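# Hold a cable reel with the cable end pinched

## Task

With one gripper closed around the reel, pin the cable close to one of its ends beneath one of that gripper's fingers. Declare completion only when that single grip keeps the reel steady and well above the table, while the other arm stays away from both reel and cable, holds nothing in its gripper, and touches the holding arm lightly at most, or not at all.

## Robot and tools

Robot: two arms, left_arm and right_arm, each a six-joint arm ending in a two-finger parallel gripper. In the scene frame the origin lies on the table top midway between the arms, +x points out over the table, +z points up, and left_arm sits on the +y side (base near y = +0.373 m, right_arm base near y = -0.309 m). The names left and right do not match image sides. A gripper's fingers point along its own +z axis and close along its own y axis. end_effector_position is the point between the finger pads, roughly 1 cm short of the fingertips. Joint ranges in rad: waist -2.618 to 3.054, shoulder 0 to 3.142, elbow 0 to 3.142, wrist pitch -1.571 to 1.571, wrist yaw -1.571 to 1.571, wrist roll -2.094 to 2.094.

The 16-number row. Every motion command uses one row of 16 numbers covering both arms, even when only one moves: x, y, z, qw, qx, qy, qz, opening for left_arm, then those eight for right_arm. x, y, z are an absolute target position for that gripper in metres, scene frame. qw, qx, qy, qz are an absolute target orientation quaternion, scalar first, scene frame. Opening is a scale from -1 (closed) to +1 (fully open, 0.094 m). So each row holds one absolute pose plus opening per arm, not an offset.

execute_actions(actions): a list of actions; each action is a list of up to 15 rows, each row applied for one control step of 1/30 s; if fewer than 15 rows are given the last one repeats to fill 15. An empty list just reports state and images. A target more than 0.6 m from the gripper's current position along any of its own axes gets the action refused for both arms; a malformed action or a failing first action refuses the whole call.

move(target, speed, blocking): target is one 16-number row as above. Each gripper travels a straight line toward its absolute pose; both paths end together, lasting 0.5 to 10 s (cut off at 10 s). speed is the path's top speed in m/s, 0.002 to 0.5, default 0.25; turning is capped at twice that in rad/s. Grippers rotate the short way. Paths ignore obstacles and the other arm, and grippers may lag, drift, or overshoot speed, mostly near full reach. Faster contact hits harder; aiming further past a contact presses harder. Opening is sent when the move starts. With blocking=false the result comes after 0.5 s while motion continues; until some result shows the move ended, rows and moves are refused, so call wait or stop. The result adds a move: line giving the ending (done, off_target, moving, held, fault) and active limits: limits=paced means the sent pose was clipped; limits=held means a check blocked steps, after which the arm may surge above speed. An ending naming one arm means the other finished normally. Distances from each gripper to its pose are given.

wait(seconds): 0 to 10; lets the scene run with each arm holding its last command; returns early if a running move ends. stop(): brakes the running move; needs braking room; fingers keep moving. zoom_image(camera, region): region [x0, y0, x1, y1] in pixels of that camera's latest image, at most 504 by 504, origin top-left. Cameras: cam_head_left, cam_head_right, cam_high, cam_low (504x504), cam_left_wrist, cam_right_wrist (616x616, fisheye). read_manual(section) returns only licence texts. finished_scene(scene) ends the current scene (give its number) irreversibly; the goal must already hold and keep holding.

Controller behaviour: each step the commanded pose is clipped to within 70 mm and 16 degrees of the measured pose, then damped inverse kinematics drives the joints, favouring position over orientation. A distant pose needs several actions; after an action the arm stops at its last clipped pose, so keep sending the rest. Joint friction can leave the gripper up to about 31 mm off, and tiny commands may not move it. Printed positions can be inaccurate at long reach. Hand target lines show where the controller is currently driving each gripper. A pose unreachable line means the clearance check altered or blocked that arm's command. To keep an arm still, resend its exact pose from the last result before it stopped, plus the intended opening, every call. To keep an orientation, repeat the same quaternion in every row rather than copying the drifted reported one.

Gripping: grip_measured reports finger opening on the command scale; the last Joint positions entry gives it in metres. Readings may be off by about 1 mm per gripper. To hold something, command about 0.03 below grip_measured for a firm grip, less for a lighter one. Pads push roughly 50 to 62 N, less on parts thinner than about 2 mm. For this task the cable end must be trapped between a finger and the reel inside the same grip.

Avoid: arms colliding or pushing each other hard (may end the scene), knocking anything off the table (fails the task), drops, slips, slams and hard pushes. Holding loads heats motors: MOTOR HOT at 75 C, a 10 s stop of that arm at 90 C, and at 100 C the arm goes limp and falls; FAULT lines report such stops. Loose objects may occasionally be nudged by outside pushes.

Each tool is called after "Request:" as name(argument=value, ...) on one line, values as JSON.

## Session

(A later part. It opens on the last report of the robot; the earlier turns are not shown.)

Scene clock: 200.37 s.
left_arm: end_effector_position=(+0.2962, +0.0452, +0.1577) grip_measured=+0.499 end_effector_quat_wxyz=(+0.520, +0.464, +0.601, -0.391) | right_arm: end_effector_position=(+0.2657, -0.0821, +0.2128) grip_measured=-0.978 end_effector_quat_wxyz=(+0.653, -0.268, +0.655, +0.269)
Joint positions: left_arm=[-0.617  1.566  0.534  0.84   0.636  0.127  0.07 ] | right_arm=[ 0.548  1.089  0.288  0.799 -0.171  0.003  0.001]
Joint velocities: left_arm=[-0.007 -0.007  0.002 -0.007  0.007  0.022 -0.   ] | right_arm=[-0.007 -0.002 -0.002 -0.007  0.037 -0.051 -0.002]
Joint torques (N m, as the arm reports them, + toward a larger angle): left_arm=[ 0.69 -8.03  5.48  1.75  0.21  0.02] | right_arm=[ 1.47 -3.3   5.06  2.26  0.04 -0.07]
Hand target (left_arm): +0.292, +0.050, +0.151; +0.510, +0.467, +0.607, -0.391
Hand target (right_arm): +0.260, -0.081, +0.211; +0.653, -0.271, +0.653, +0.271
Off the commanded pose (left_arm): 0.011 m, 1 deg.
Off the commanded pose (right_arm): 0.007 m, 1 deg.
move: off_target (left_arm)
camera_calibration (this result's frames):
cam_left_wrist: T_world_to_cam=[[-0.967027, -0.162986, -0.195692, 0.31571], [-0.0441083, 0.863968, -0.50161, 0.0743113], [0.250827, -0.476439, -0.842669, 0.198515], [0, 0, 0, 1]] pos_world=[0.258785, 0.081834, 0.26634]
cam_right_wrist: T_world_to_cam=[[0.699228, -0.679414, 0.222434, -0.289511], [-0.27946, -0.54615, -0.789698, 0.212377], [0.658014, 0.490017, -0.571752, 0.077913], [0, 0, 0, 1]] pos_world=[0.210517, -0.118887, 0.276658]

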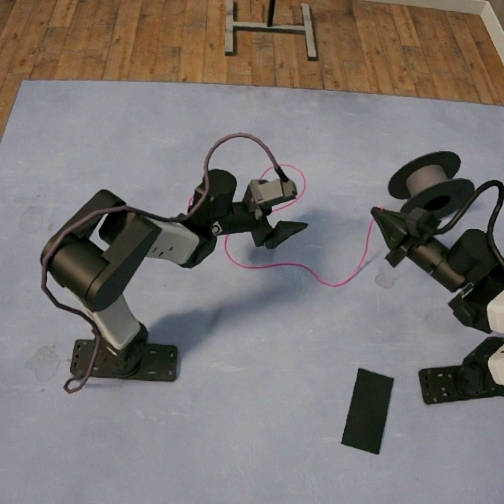

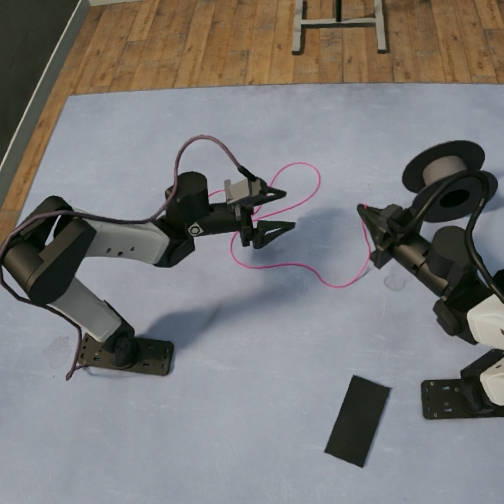

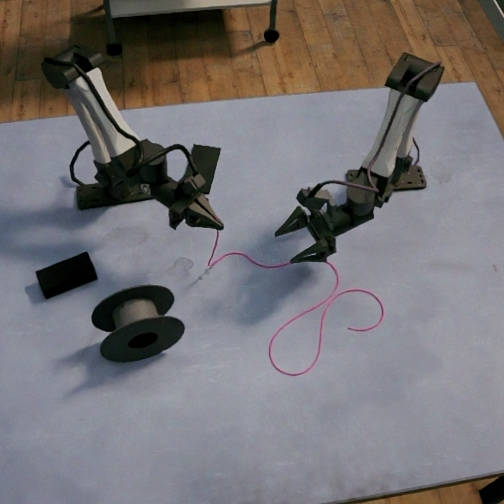

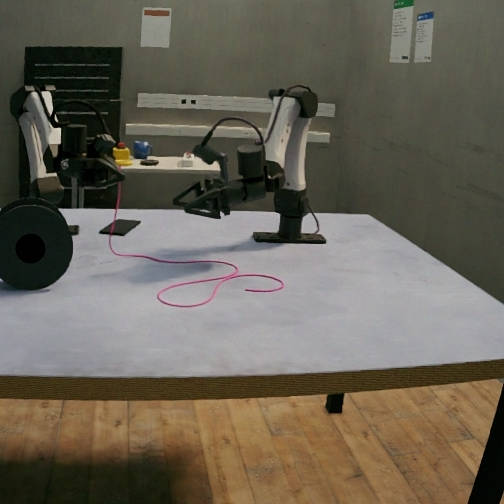

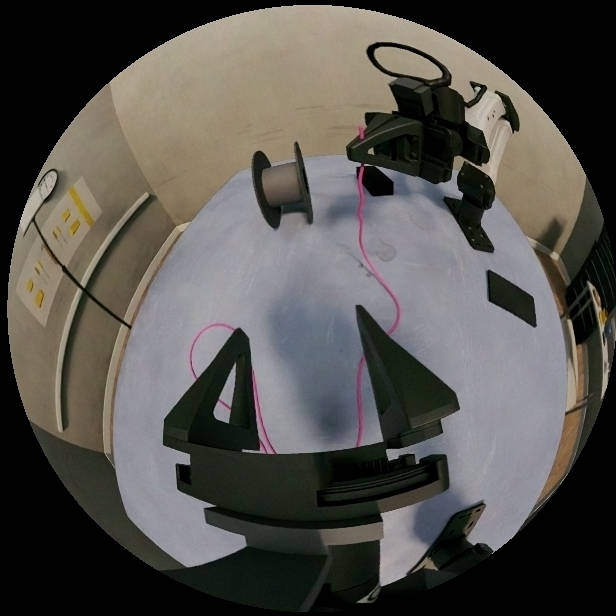

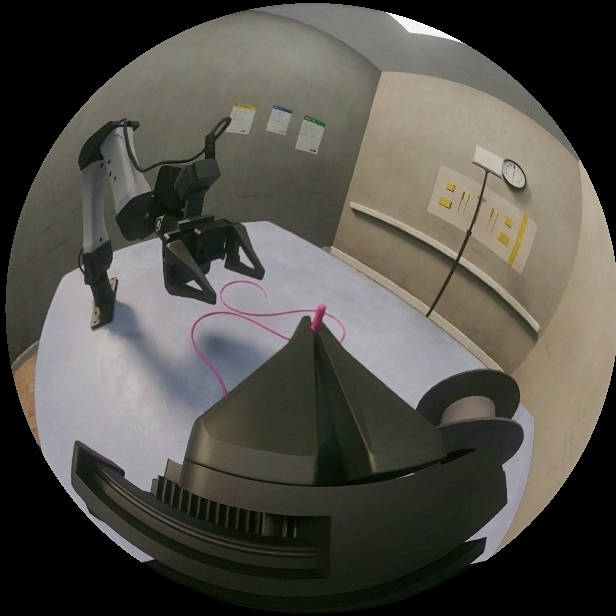

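Request:
move(target=[0.29,0.05,0.15,0.51,0.466,0.607,-0.392,0.5,0.4,-0.48,0.24,0.26,0.1,0.96,0,-1], speed=0.4)

Scene clock: 208.87 s.
left_arm: end_effector_position=(+0.2961, +0.0452, +0.1574) grip_measured=+0.499 end_effector_quat_wxyz=(+0.520, +0.464, +0.601, -0.391) | right_arm: end_effector_position=(+0.4020, -0.4776, +0.2292) grip_measured=-0.978 end_effector_quat_wxyz=(+0.254, +0.093, +0.963, -0.004)
Joint positions: left_arm=[-0.617  1.566  0.534  0.838  0.637  0.128  0.07 ] | right_arm=[-0.513  1.833  1.898 -1.148 -0.165 -0.22   0.001]
Joint velocities: left_arm=[-0.007  0.012 -0.012  0.037  0.066  0.022 -0.   ] | right_arm=[-0.012 -0.002 -0.002  0.007  0.051 -0.007 -0.   ]
Joint torques (N m, as the arm reports them, + toward a larger angle): left_arm=[ 0.38 -7.79  5.08  1.83  0.16 -0.07] | right_arm=[-0.64 -7.54  7.97  1.34 -0.01 -0.12]
Hand target (left_arm): +0.290, +0.050, +0.150; +0.510, +0.466, +0.607, -0.392
Hand target (right_arm): +0.404, -0.484, +0.235; +0.260, +0.094, +0.961, -0.013
Off the commanded pose (left_arm): 0.011 m, 1 deg.
Off the commanded pose (right_arm): 0.011 m, 1 deg.
move: off_target (left_arm, right_arm)
camera_calibration (this result's frames):
cam_left_wrist: T_world_to_cam=[[-0.967279, -0.16195, -0.195305, 0.315449], [-0.0436457, 0.864516, -0.500707, 0.073847], [0.249933, -0.475799, -0.843296, 0.198638], [0, 0, 0, 1]] pos_world=[0.258704, 0.081757, 0.266095]
cam_right_wrist: T_world_to_cam=[[0.0258958, -0.998173, 0.0545974, -0.5002], [-0.993573, -0.0196791, 0.111473, 0.379381], [-0.110195, -0.0571332, -0.992267, 0.33532], [0, 0, 0, 1]] pos_world=[0.426846, -0.472662, 0.317746]

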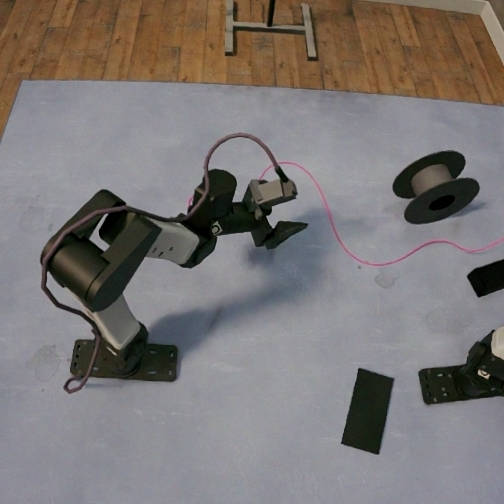

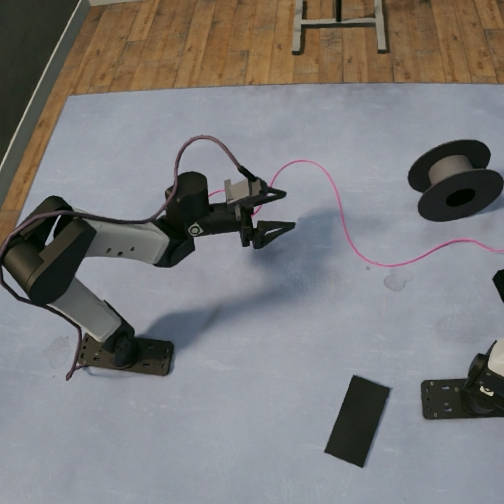

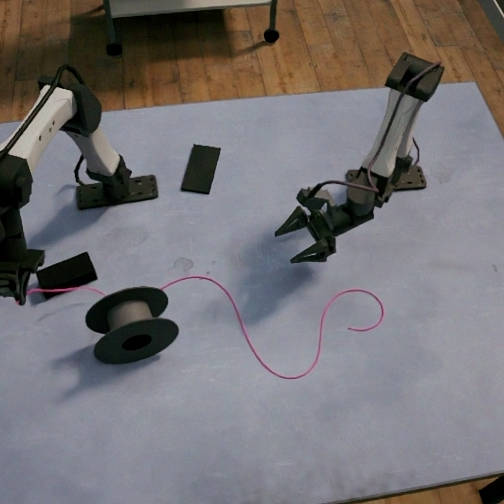

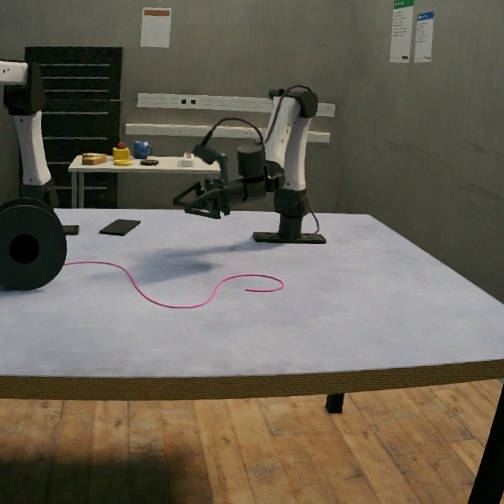

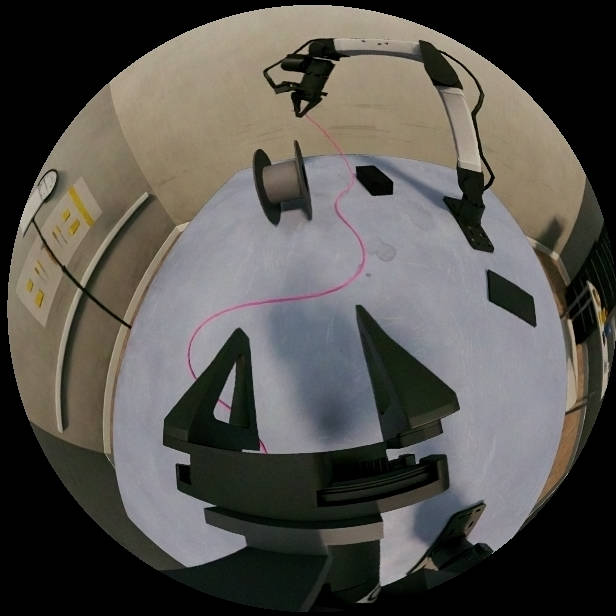

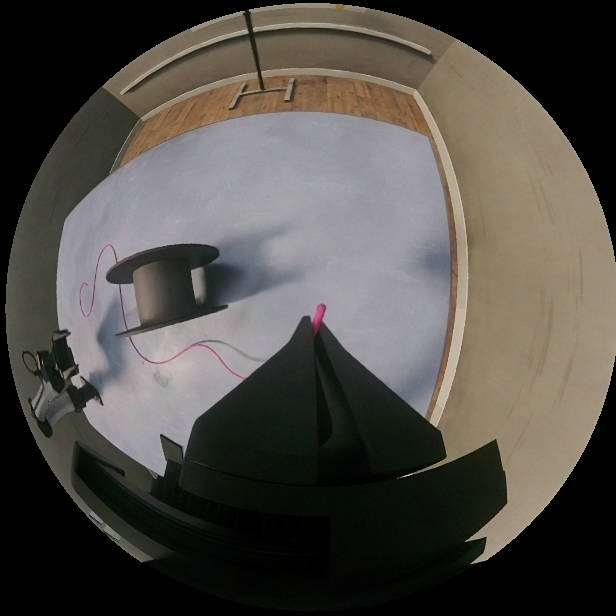

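Request:
move(target=[0.29,0.05,0.15,0.51,0.466,0.607,-0.392,0.5,0.455,-0.4,0.09,0.13,0.1,0.985,0,-1], speed=0.2)

Request:
move(target=[0.29,0.05,0.15,0.51,0.466,0.607,-0.392,0.5,0.405,-0.2,0.09,0.13,0.1,0.985,0,-1], speed=0.04)

Scene clock: 218.23 s.
left_arm: end_effector_position=(+0.2961, +0.0452, +0.1574) grip_measured=+0.499 end_effector_quat_wxyz=(+0.520, +0.464, +0.601, -0.391) | right_arm: end_effector_position=(+0.4475, -0.3977, +0.0786) grip_measured=-0.978 end_effector_quat_wxyz=(+0.113, +0.098, +0.989, +0.007)
Joint positions: left_arm=[-0.617  1.566  0.534  0.838  0.637  0.128  0.07 ] | right_arm=[-0.267  2.125  1.807 -1.03  -0.039 -0.005  0.001]
Joint velocities: left_arm=[ 0.002  0.002  0.012 -0.066 -0.022 -0.051 -0.   ] | right_arm=[-0.017  0.032 -0.002 -0.037  0.095 -0.022 -0.001]
Joint torques (N m, as the arm reports them, + toward a larger angle): left_arm=[ 0.35 -7.83  5.13  1.83  0.14 -0.06] | right_arm=[  0.54 -10.96   7.16   0.94   0.05  -0.01]
Hand target (left_arm): +0.290, +0.050, +0.150; +0.510, +0.466, +0.607, -0.392
Hand target (right_arm): +0.455, -0.398, +0.089; +0.132, +0.099, +0.986, +0.002
Off the commanded pose (left_arm): 0.011 m, 1 deg.
Off the commanded pose (right_arm): 0.014 m, 2 deg.
move: off_target (left_arm, right_arm)
camera_calibration (this result's frames):
cam_left_wrist: T_world_to_cam=[[-0.967279, -0.16195, -0.195305, 0.315449], [-0.0436457, 0.864516, -0.500707, 0.073847], [0.249933, -0.475799, -0.843296, 0.198638], [0, 0, 0, 1]] pos_world=[0.258704, 0.081757, 0.266095]
cam_right_wrist: T_world_to_cam=[[0.0329557, -0.999442, -0.00553132, -0.412326], [-0.922719, -0.0325516, 0.384096, 0.384725], [-0.384062, -0.00755431, -0.923277, 0.332269], [0, 0, 0, 1]] pos_world=[0.496193, -0.397062, 0.156725]

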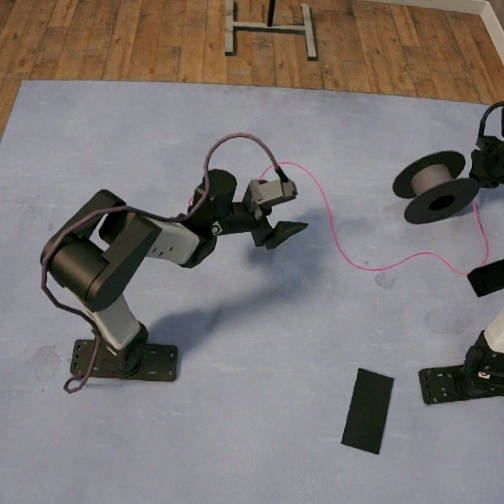

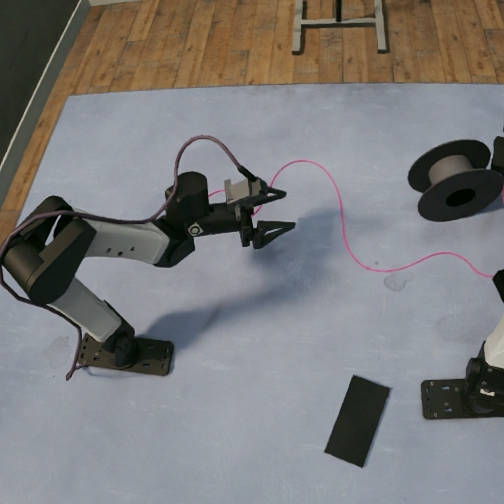

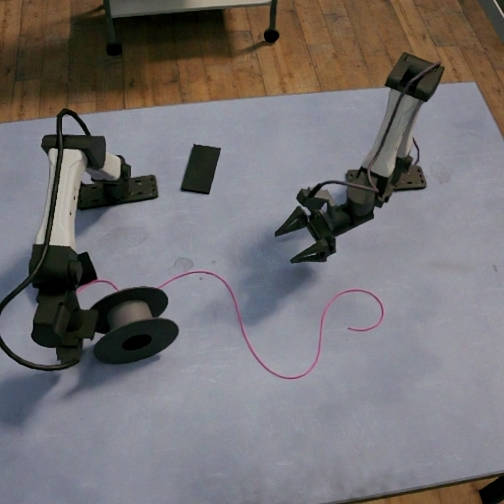

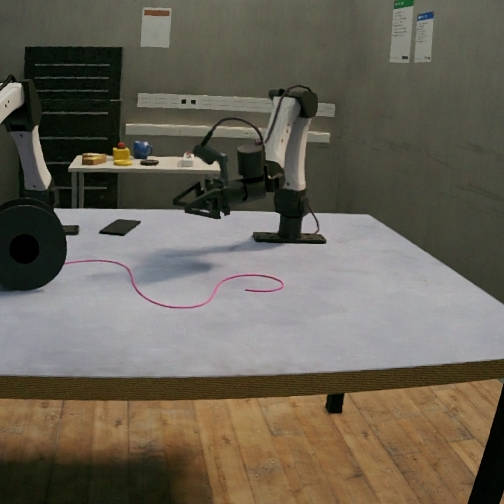

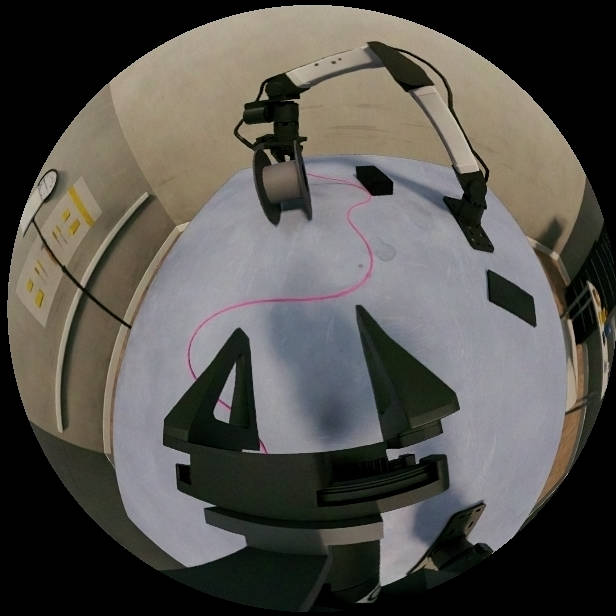

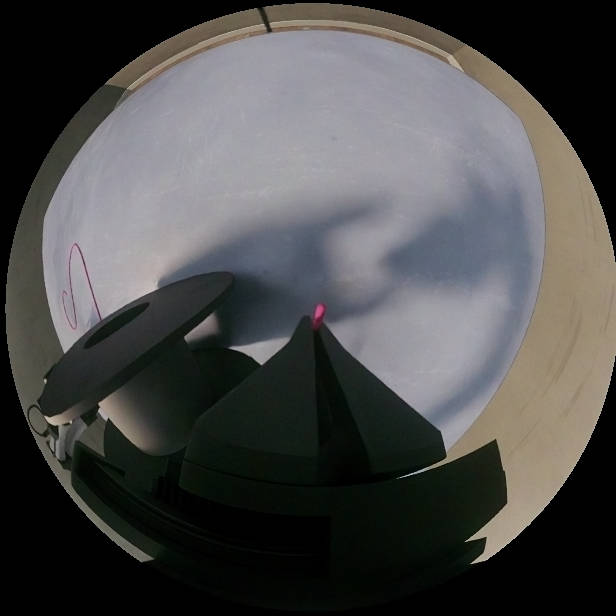

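Scene clock: 223.60 s.
left_arm: end_effector_position=(+0.2961, +0.0452, +0.1574) grip_measured=+0.499 end_effector_quat_wxyz=(+0.520, +0.464, +0.601, -0.391) | right_arm: end_effector_position=(+0.4104, -0.2008, +0.0903) grip_measured=-0.978 end_effector_quat_wxyz=(+0.134, +0.103, +0.986, +0.006)
Joint positions: left_arm=[-0.617  1.566  0.534  0.838  0.637  0.128  0.07 ] | right_arm=[ 0.228  1.961  1.602 -0.958  0.091  0.485  0.001]
Joint velocities: left_arm=[-0.002 -0.002  0.017 -0.051  0.007 -0.022  0.001] | right_arm=[ 0.012  0.012  0.012 -0.081 -0.022 -0.066  0.001]
Joint torques (N m, as the arm reports them, + toward a larger angle): left_arm=[ 0.29 -7.86  5.09  1.84  0.17 -0.06] | right_arm=[ 1.22 -9.91  4.85  0.84  0.11 -0.02]
Hand target (left_arm): +0.290, +0.050, +0.150; +0.510, +0.466, +0.607, -0.392
Hand target (right_arm): +0.405, -0.197, +0.091; +0.132, +0.101, +0.986, +0.005
Off the commanded pose (left_arm): 0.011 m, 1 deg.
Off the commanded pose (right_arm): 0.005 m, 1 deg.
move: off_target (left_arm)
camera_calibration (this result's frames):
cam_left_wrist: T_world_to_cam=[[-0.967279, -0.16195, -0.195305, 0.315449], [-0.0436457, 0.864516, -0.500707, 0.073847], [0.249933, -0.475799, -0.843296, 0.198638], [0, 0, 0, 1]] pos_world=[0.258704, 0.081757, 0.266095]
cam_right_wrist: T_world_to_cam=[[0.020921, -0.999781, 0.00109143, -0.210019], [-0.938611, -0.019265, 0.344439, 0.365166], [-0.344343, -0.00823045, -0.938808, 0.315268], [0, 0, 0, 1]] pos_world=[0.455702, -0.200343, 0.170428]

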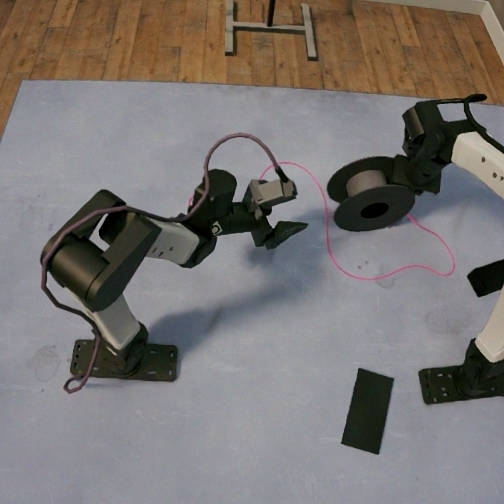

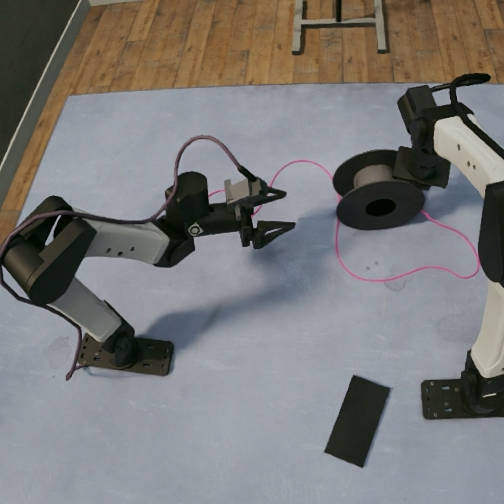

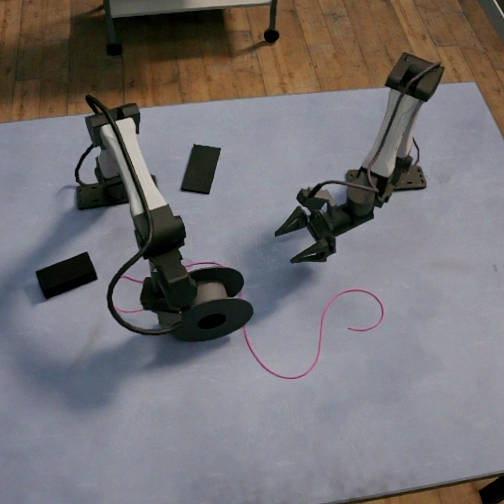

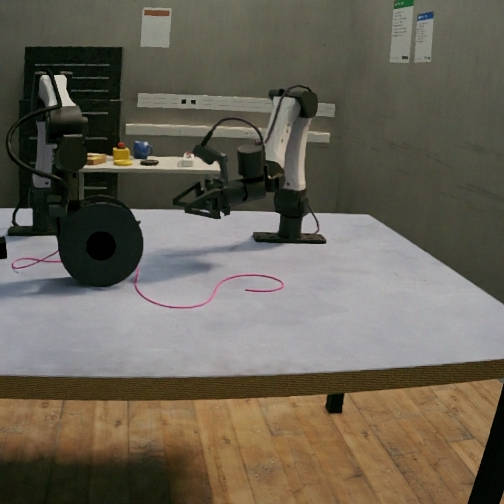

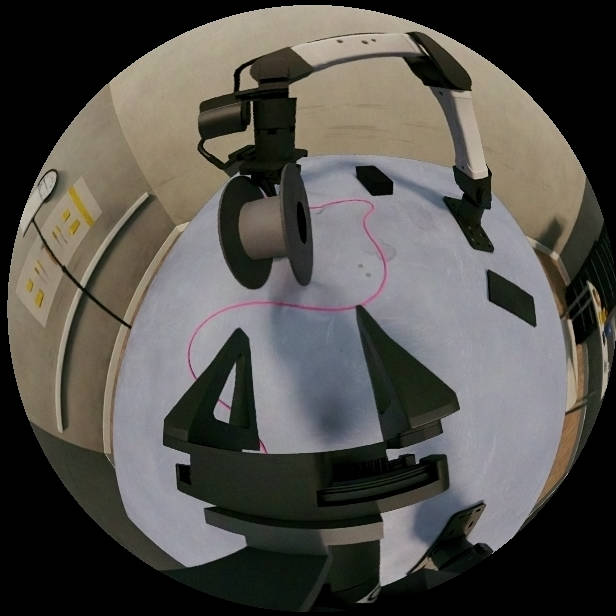

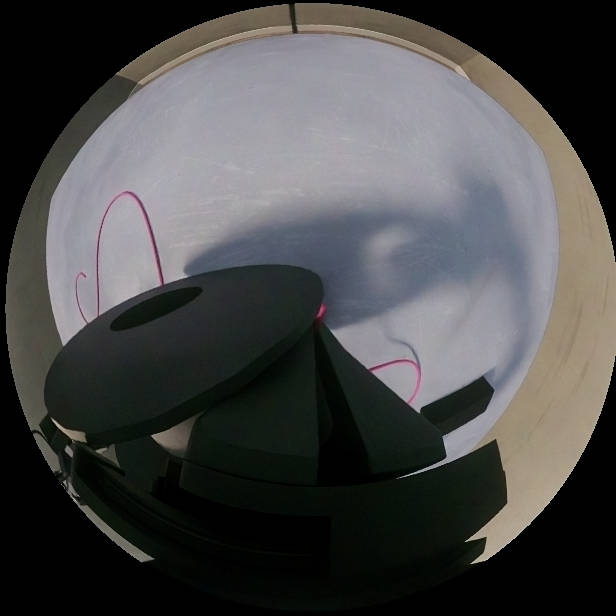

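Request:
move(target=[0.29,0.05,0.15,0.51,0.466,0.607,-0.392,0.5,0.398,-0.15,0.09,0.13,0.1,0.985,0,-1], speed=0.025)

Request:
move(target=[0.29,0.05,0.15,0.51,0.466,0.607,-0.392,0.5,0.38,-0.25,0.24,0.26,0,0.966,0,-1], speed=0.2)

Request:
move(target=[0.32,0.03,0.125,0.495,0.513,0.569,-0.43,0.5,0.3,-0.07,0.2,0.653,-0.271,0.653,0.271,-1], speed=0.2)

Scene clock: 237.27 s.
left_arm: end_effector_position=(+0.2961, +0.0452, +0.1574) grip_measured=+0.499 end_effector_quat_wxyz=(+0.520, +0.464, +0.601, -0.391) | right_arm: end_effector_position=(+0.3978, -0.1560, +0.0907) grip_measured=-0.978 end_effector_quat_wxyz=(+0.134, +0.105, +0.985, +0.003)
Joint positions: left_arm=[-0.617  1.566  0.534  0.838  0.637  0.128  0.07 ] | right_arm=[ 0.349  1.981  1.633 -0.985  0.126  0.605  0.001]
Joint velocities: left_arm=[-0.002  0.012  0.007  0.022 -0.022 -0.007  0.001] | right_arm=[-0.017 -0.007  0.007 -0.007  0.11   0.022  0.   ]
Joint torques (N m, as the arm reports them, + toward a larger angle): left_arm=[ 0.44 -7.72  5.12  1.85  0.17 -0.05] | right_arm=[ 1.38 -7.98  7.45  0.7   0.14 -0.02]
Hand target (left_arm): +0.290, +0.050, +0.150; +0.510, +0.466, +0.607, -0.392
Hand target (right_arm): +0.397, -0.149, +0.090; +0.131, +0.100, +0.986, +0.001
Off the commanded pose (left_arm): 0.011 m, 1 deg.
Off the commanded pose (right_arm): 0.006 m, 1 deg.
move: off_target (left_arm)
camera_calibration (this result's frames):
cam_left_wrist: T_world_to_cam=[[-0.967279, -0.16195, -0.195305, 0.315449], [-0.0436457, 0.864516, -0.500707, 0.073847], [0.249933, -0.475799, -0.843296, 0.198638], [0, 0, 0, 1]] pos_world=[0.258704, 0.081757, 0.266095]
cam_right_wrist: T_world_to_cam=[[0.0177397, -0.999817, 0.00722222, -0.164224], [-0.938192, -0.0141482, 0.345826, 0.354527], [-0.345661, -0.0129107, -0.938271, 0.311456], [0, 0, 0, 1]] pos_world=[0.443186, -0.155157, 0.170811]

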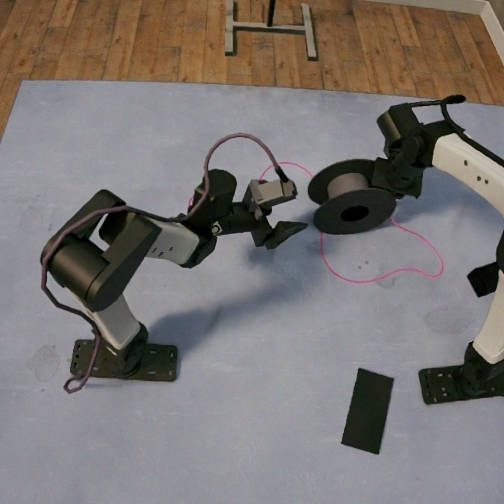

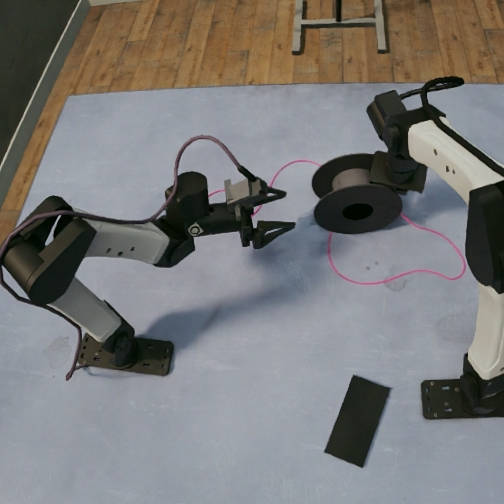

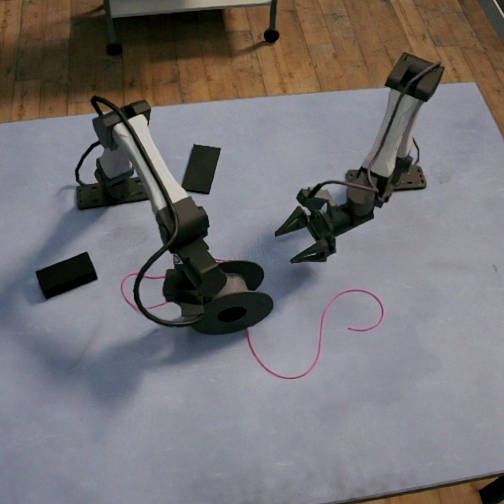

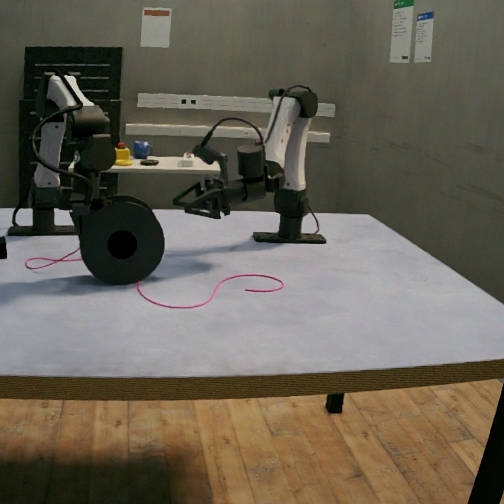

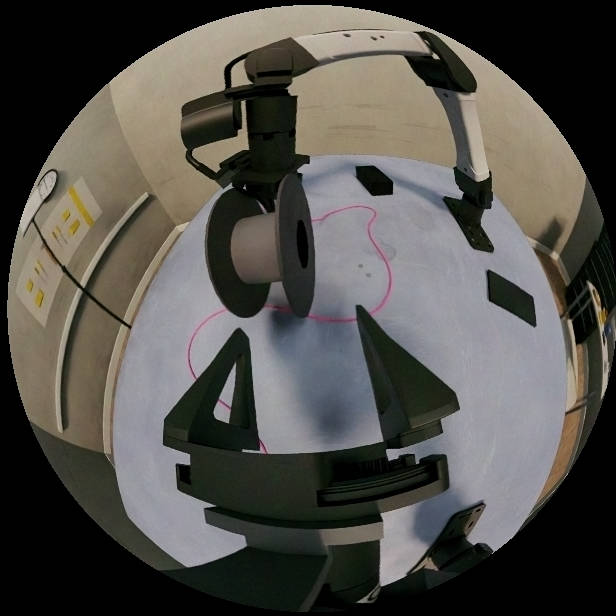

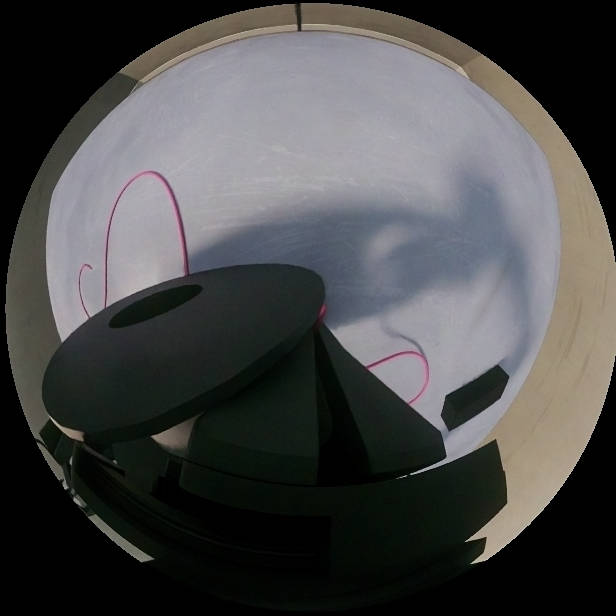

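Scene clock: 238.77 s.
left_arm: end_effector_position=(+0.2961, +0.0452, +0.1574) grip_measured=+0.499 end_effector_quat_wxyz=(+0.520, +0.464, +0.601, -0.391) | right_arm: end_effector_position=(+0.3778, -0.2498, +0.2314) grip_measured=-0.978 end_effector_quat_wxyz=(+0.247, +0.000, +0.969, -0.007)
Joint positions: left_arm=[-0.617  1.566  0.534  0.838  0.637  0.128  0.07 ] | right_arm=[ 0.138  1.622  1.665 -1.125  0.107  0.172  0.001]
Joint velocities: left_arm=[-0.002  0.002  0.012 -0.022 -0.051  0.022 -0.001] | right_arm=[-0.007  0.012 -0.007  0.022 -0.022 -0.051 -0.   ]
Joint torques (N m, as the arm reports them, + toward a larger angle): left_arm=[ 0.45 -7.78  5.05  1.85  0.18 -0.04] | right_arm=[-0.78 -6.85  7.72  1.29 -0.02 -0.1 ]
Hand target (left_arm): +0.290, +0.050, +0.150; +0.510, +0.466, +0.607, -0.392
Hand target (right_arm): +0.380, -0.252, +0.242; +0.259, +0.001, +0.966, -0.002
Off the commanded pose (left_arm): 0.011 m, 1 deg.
Off the commanded pose (right_arm): 0.009 m, 2 deg.
move: off_target (left_arm)
camera_calibration (this result's frames):
cam_left_wrist: T_world_to_cam=[[-0.967279, -0.16195, -0.195305, 0.315449], [-0.0436457, 0.864516, -0.500707, 0.073847], [0.249933, -0.475799, -0.843296, 0.198638], [0, 0, 0, 1]] pos_world=[0.258704, 0.081757, 0.266095]
cam_right_wrist: T_world_to_cam=[[0.204211, -0.97355, 0.102464, -0.344589], [-0.972566, -0.189857, 0.134424, 0.303844], [-0.111415, -0.127104, -0.985612, 0.329225], [0, 0, 0, 1]] pos_world=[0.402557, -0.235942, 0.318953]

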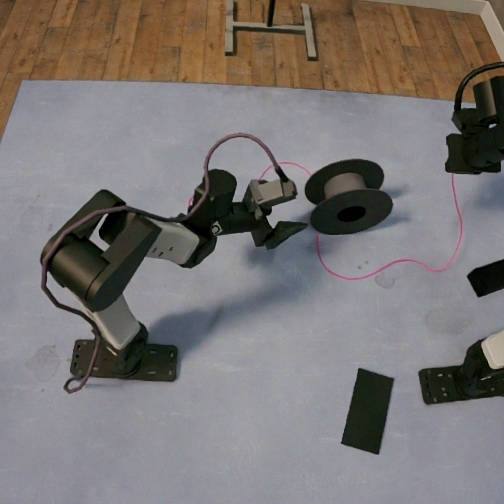

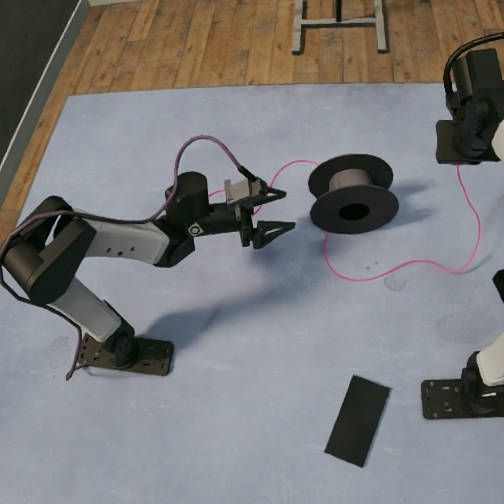

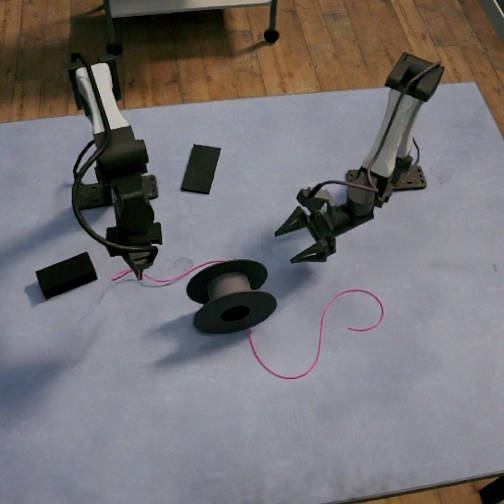

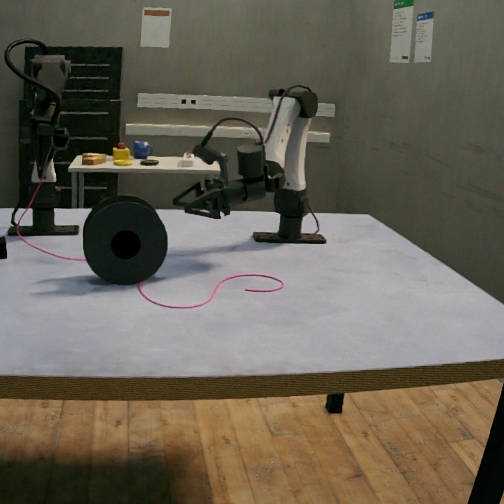

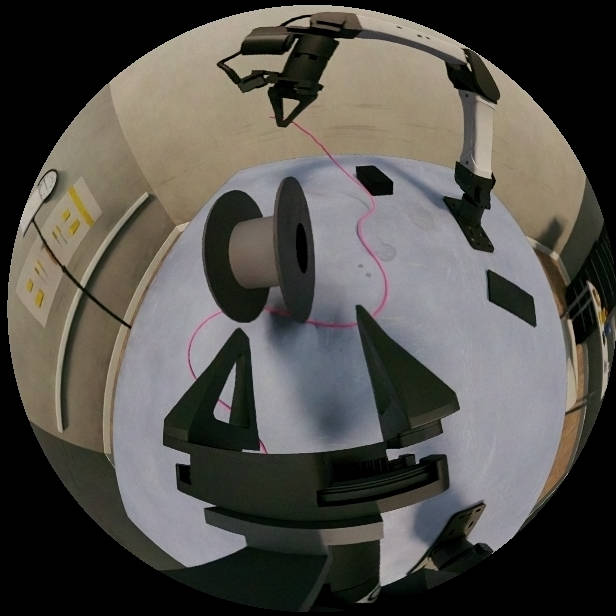

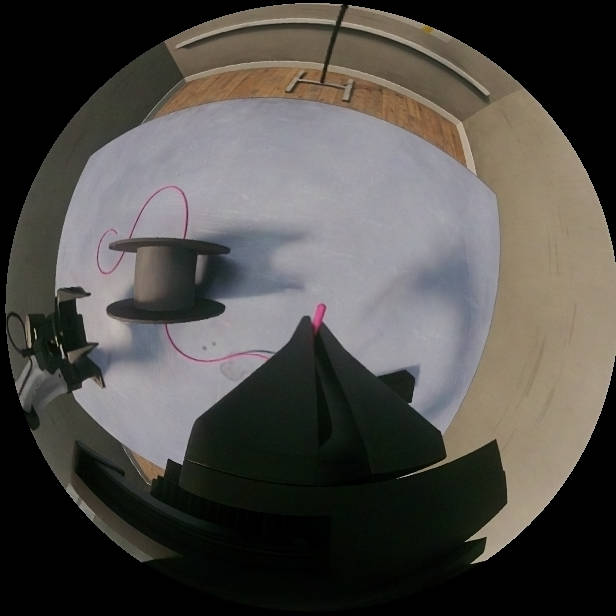

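Scene clock: 242.80 s.
left_arm: end_effector_position=(+0.3153, +0.0307, +0.1264) grip_measured=+0.499 end_effector_quat_wxyz=(+0.491, +0.507, +0.565, -0.427) | right_arm: end_effector_position=(+0.3017, -0.0736, +0.2079) grip_measured=-0.978 end_effector_quat_wxyz=(+0.657, -0.255, +0.656, +0.270)
Joint positions: left_arm=[-0.557  1.814  0.658  0.926  0.836  0.188  0.07 ] | right_arm=[ 0.501  1.315  0.37   0.954 -0.2    0.021  0.001]
Joint velocities: left_arm=[ 0.012  0.012 -0.007  0.007 -0.037 -0.022  0.001] | right_arm=[ 0.022  0.002  0.002  0.022 -0.022 -0.022  0.   ]
Joint torques (N m, as the arm reports them, + toward a larger angle): left_arm=[ 0.74 -6.79  7.84  1.81  0.26  0.03] | right_arm=[ 1.1  -2.46  4.61  2.48 -0.08 -0.11]
Hand target (left_arm): +0.320, +0.030, +0.124; +0.492, +0.509, +0.564, -0.426
Hand target (right_arm): +0.296, -0.069, +0.203; +0.654, -0.264, +0.654, +0.275
Off the commanded pose (left_arm): 0.005 m, 0 deg.
Off the commanded pose (right_arm): 0.009 m, 2 deg.
move: done
camera_calibration (this result's frames):
cam_left_wrist: T_world_to_cam=[[-0.979831, -0.0219065, -0.198625, 0.325724], [0.0823, 0.861519, -0.50101, 0.0322006], [0.182094, -0.507252, -0.84234, 0.183009], [0, 0, 0, 1]] pos_world=[0.283179, 0.0722255, 0.234985]
cam_right_wrist: T_world_to_cam=[[0.687606, -0.696057, 0.206648, -0.30218], [-0.291473, -0.52528, -0.799453, 0.230432], [0.665013, 0.489476, -0.564067, 0.0435314], [0, 0, 0, 1]] pos_world=[0.245997, -0.110601, 0.271219]

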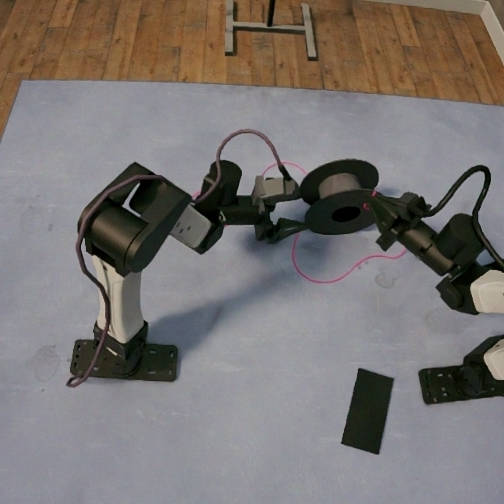

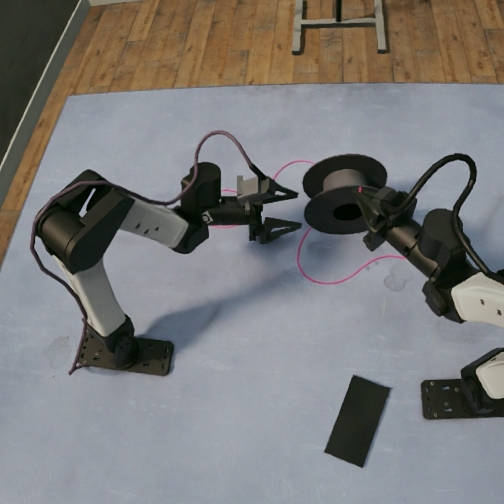

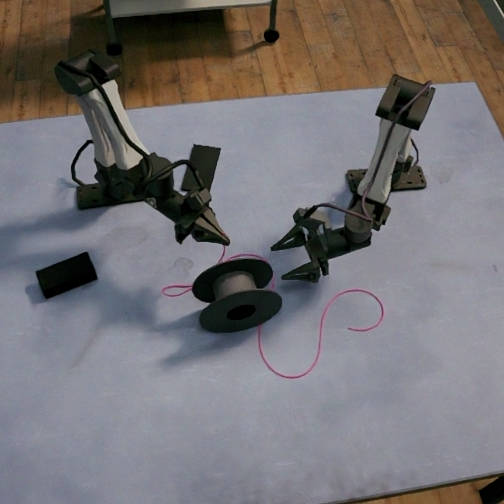

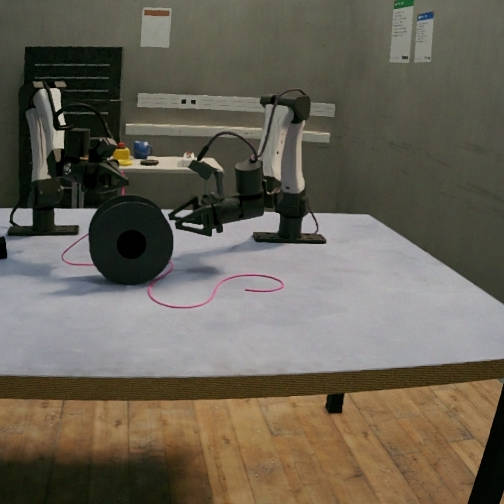

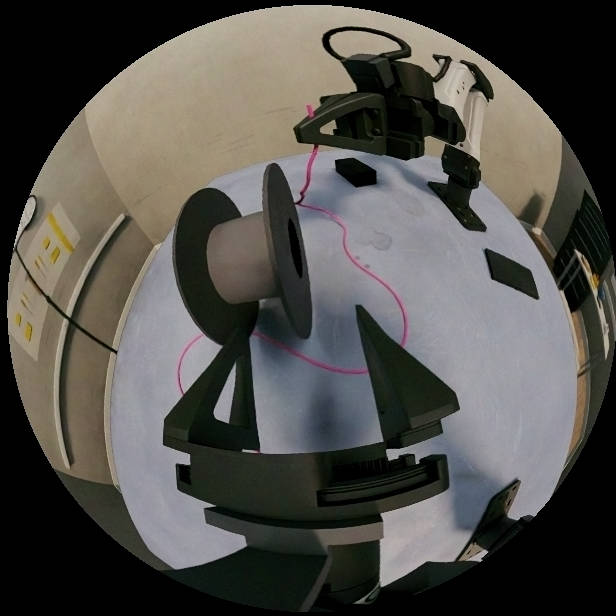

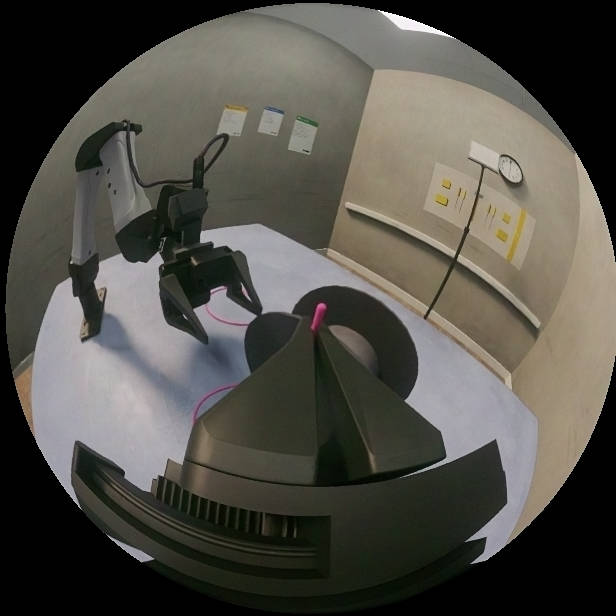

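Request:
execute_actions(actions=[])

Scene clock: 259.80 s.
left_arm: end_effector_position=(+0.3153, +0.0307, +0.1264) grip_measured=+0.499 end_effector_quat_wxyz=(+0.491, +0.507, +0.565, -0.427) | right_arm: end_effector_position=(+0.3016, -0.0735, +0.2085) grip_measured=-0.978 end_effector_quat_wxyz=(+0.658, -0.255, +0.655, +0.270)
Joint positions: left_arm=[-0.557  1.814  0.658  0.926  0.836  0.188  0.07 ] | right_arm=[ 0.501  1.315  0.37   0.957 -0.201  0.021  0.001]
Joint velocities: left_arm=[-0.002 -0.002  0.007  0.037  0.037  0.037 -0.001] | right_arm=[ 0.002 -0.002 -0.002  0.022 -0.037 -0.066  0.002]
Joint torques (N m, as the arm reports them, + toward a larger angle): left_arm=[ 0.81 -6.73  7.86  1.81  0.24  0.04] | right_arm=[ 1.1  -2.54  4.61  2.45 -0.08 -0.11]
Hand target (left_arm): +0.320, +0.030, +0.124; +0.492, +0.509, +0.564, -0.426
Hand target (right_arm): +0.296, -0.069, +0.203; +0.654, -0.264, +0.653, +0.275
Off the commanded pose (left_arm): 0.005 m, 0 deg.
Off the commanded pose (right_arm): 0.009 m, 2 deg.
camera_calibration (this result's frames):
cam_left_wrist: T_world_to_cam=[[-0.979831, -0.0219065, -0.198625, 0.325724], [0.0823, 0.861519, -0.50101, 0.0322006], [0.182094, -0.507252, -0.84234, 0.183009], [0, 0, 0, 1]] pos_world=[0.283179, 0.0722255, 0.234985]
cam_right_wrist: T_world_to_cam=[[0.68747, -0.696045, 0.207139, -0.30229], [-0.28972, -0.52442, -0.800653, 0.230669], [0.665919, 0.490412, -0.562181, 0.0432584], [0, 0, 0, 1]] pos_world=[0.245838, -0.110655, 0.271621]

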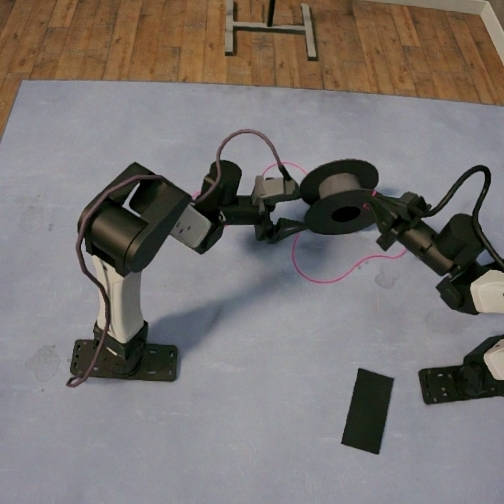

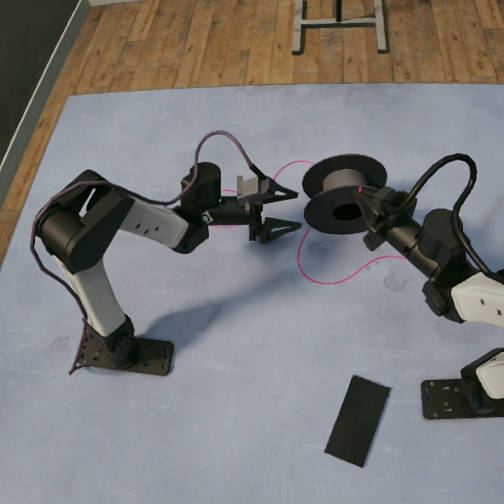

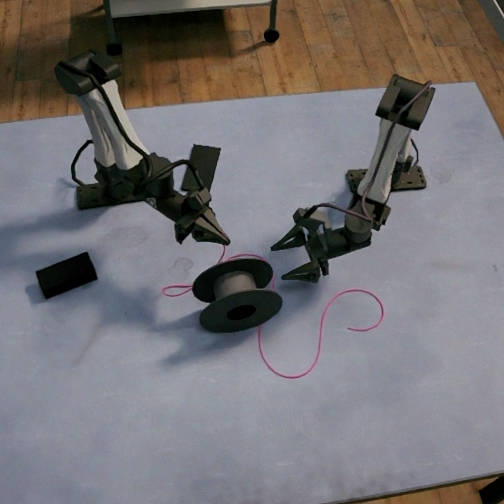

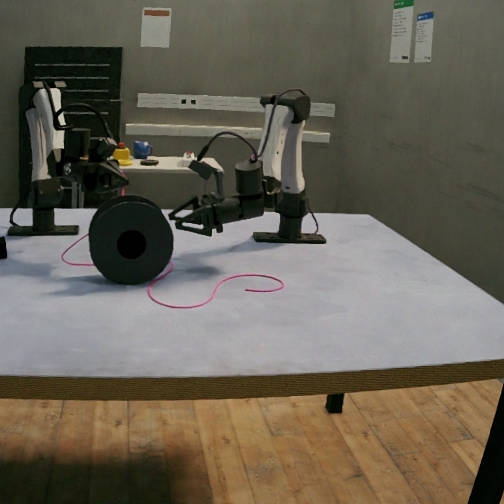

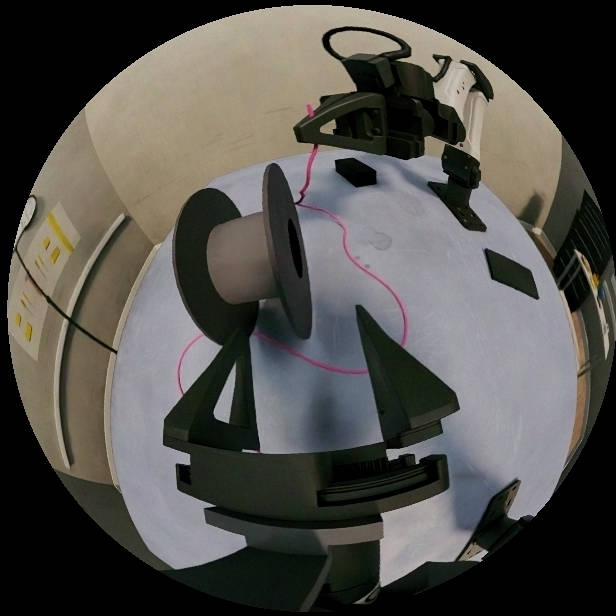

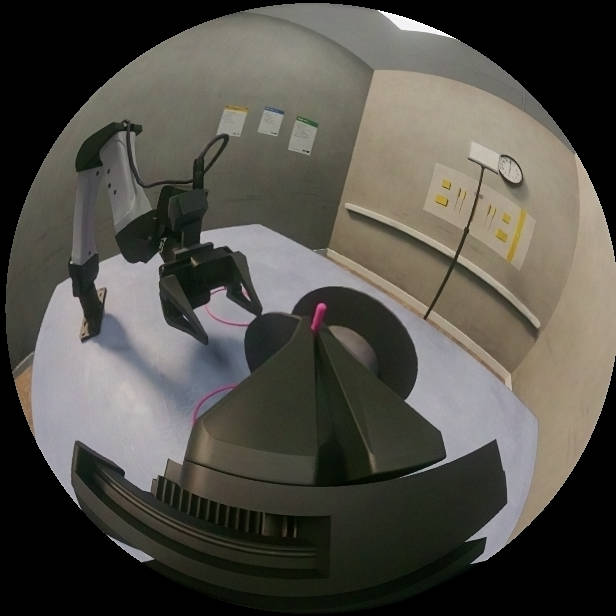

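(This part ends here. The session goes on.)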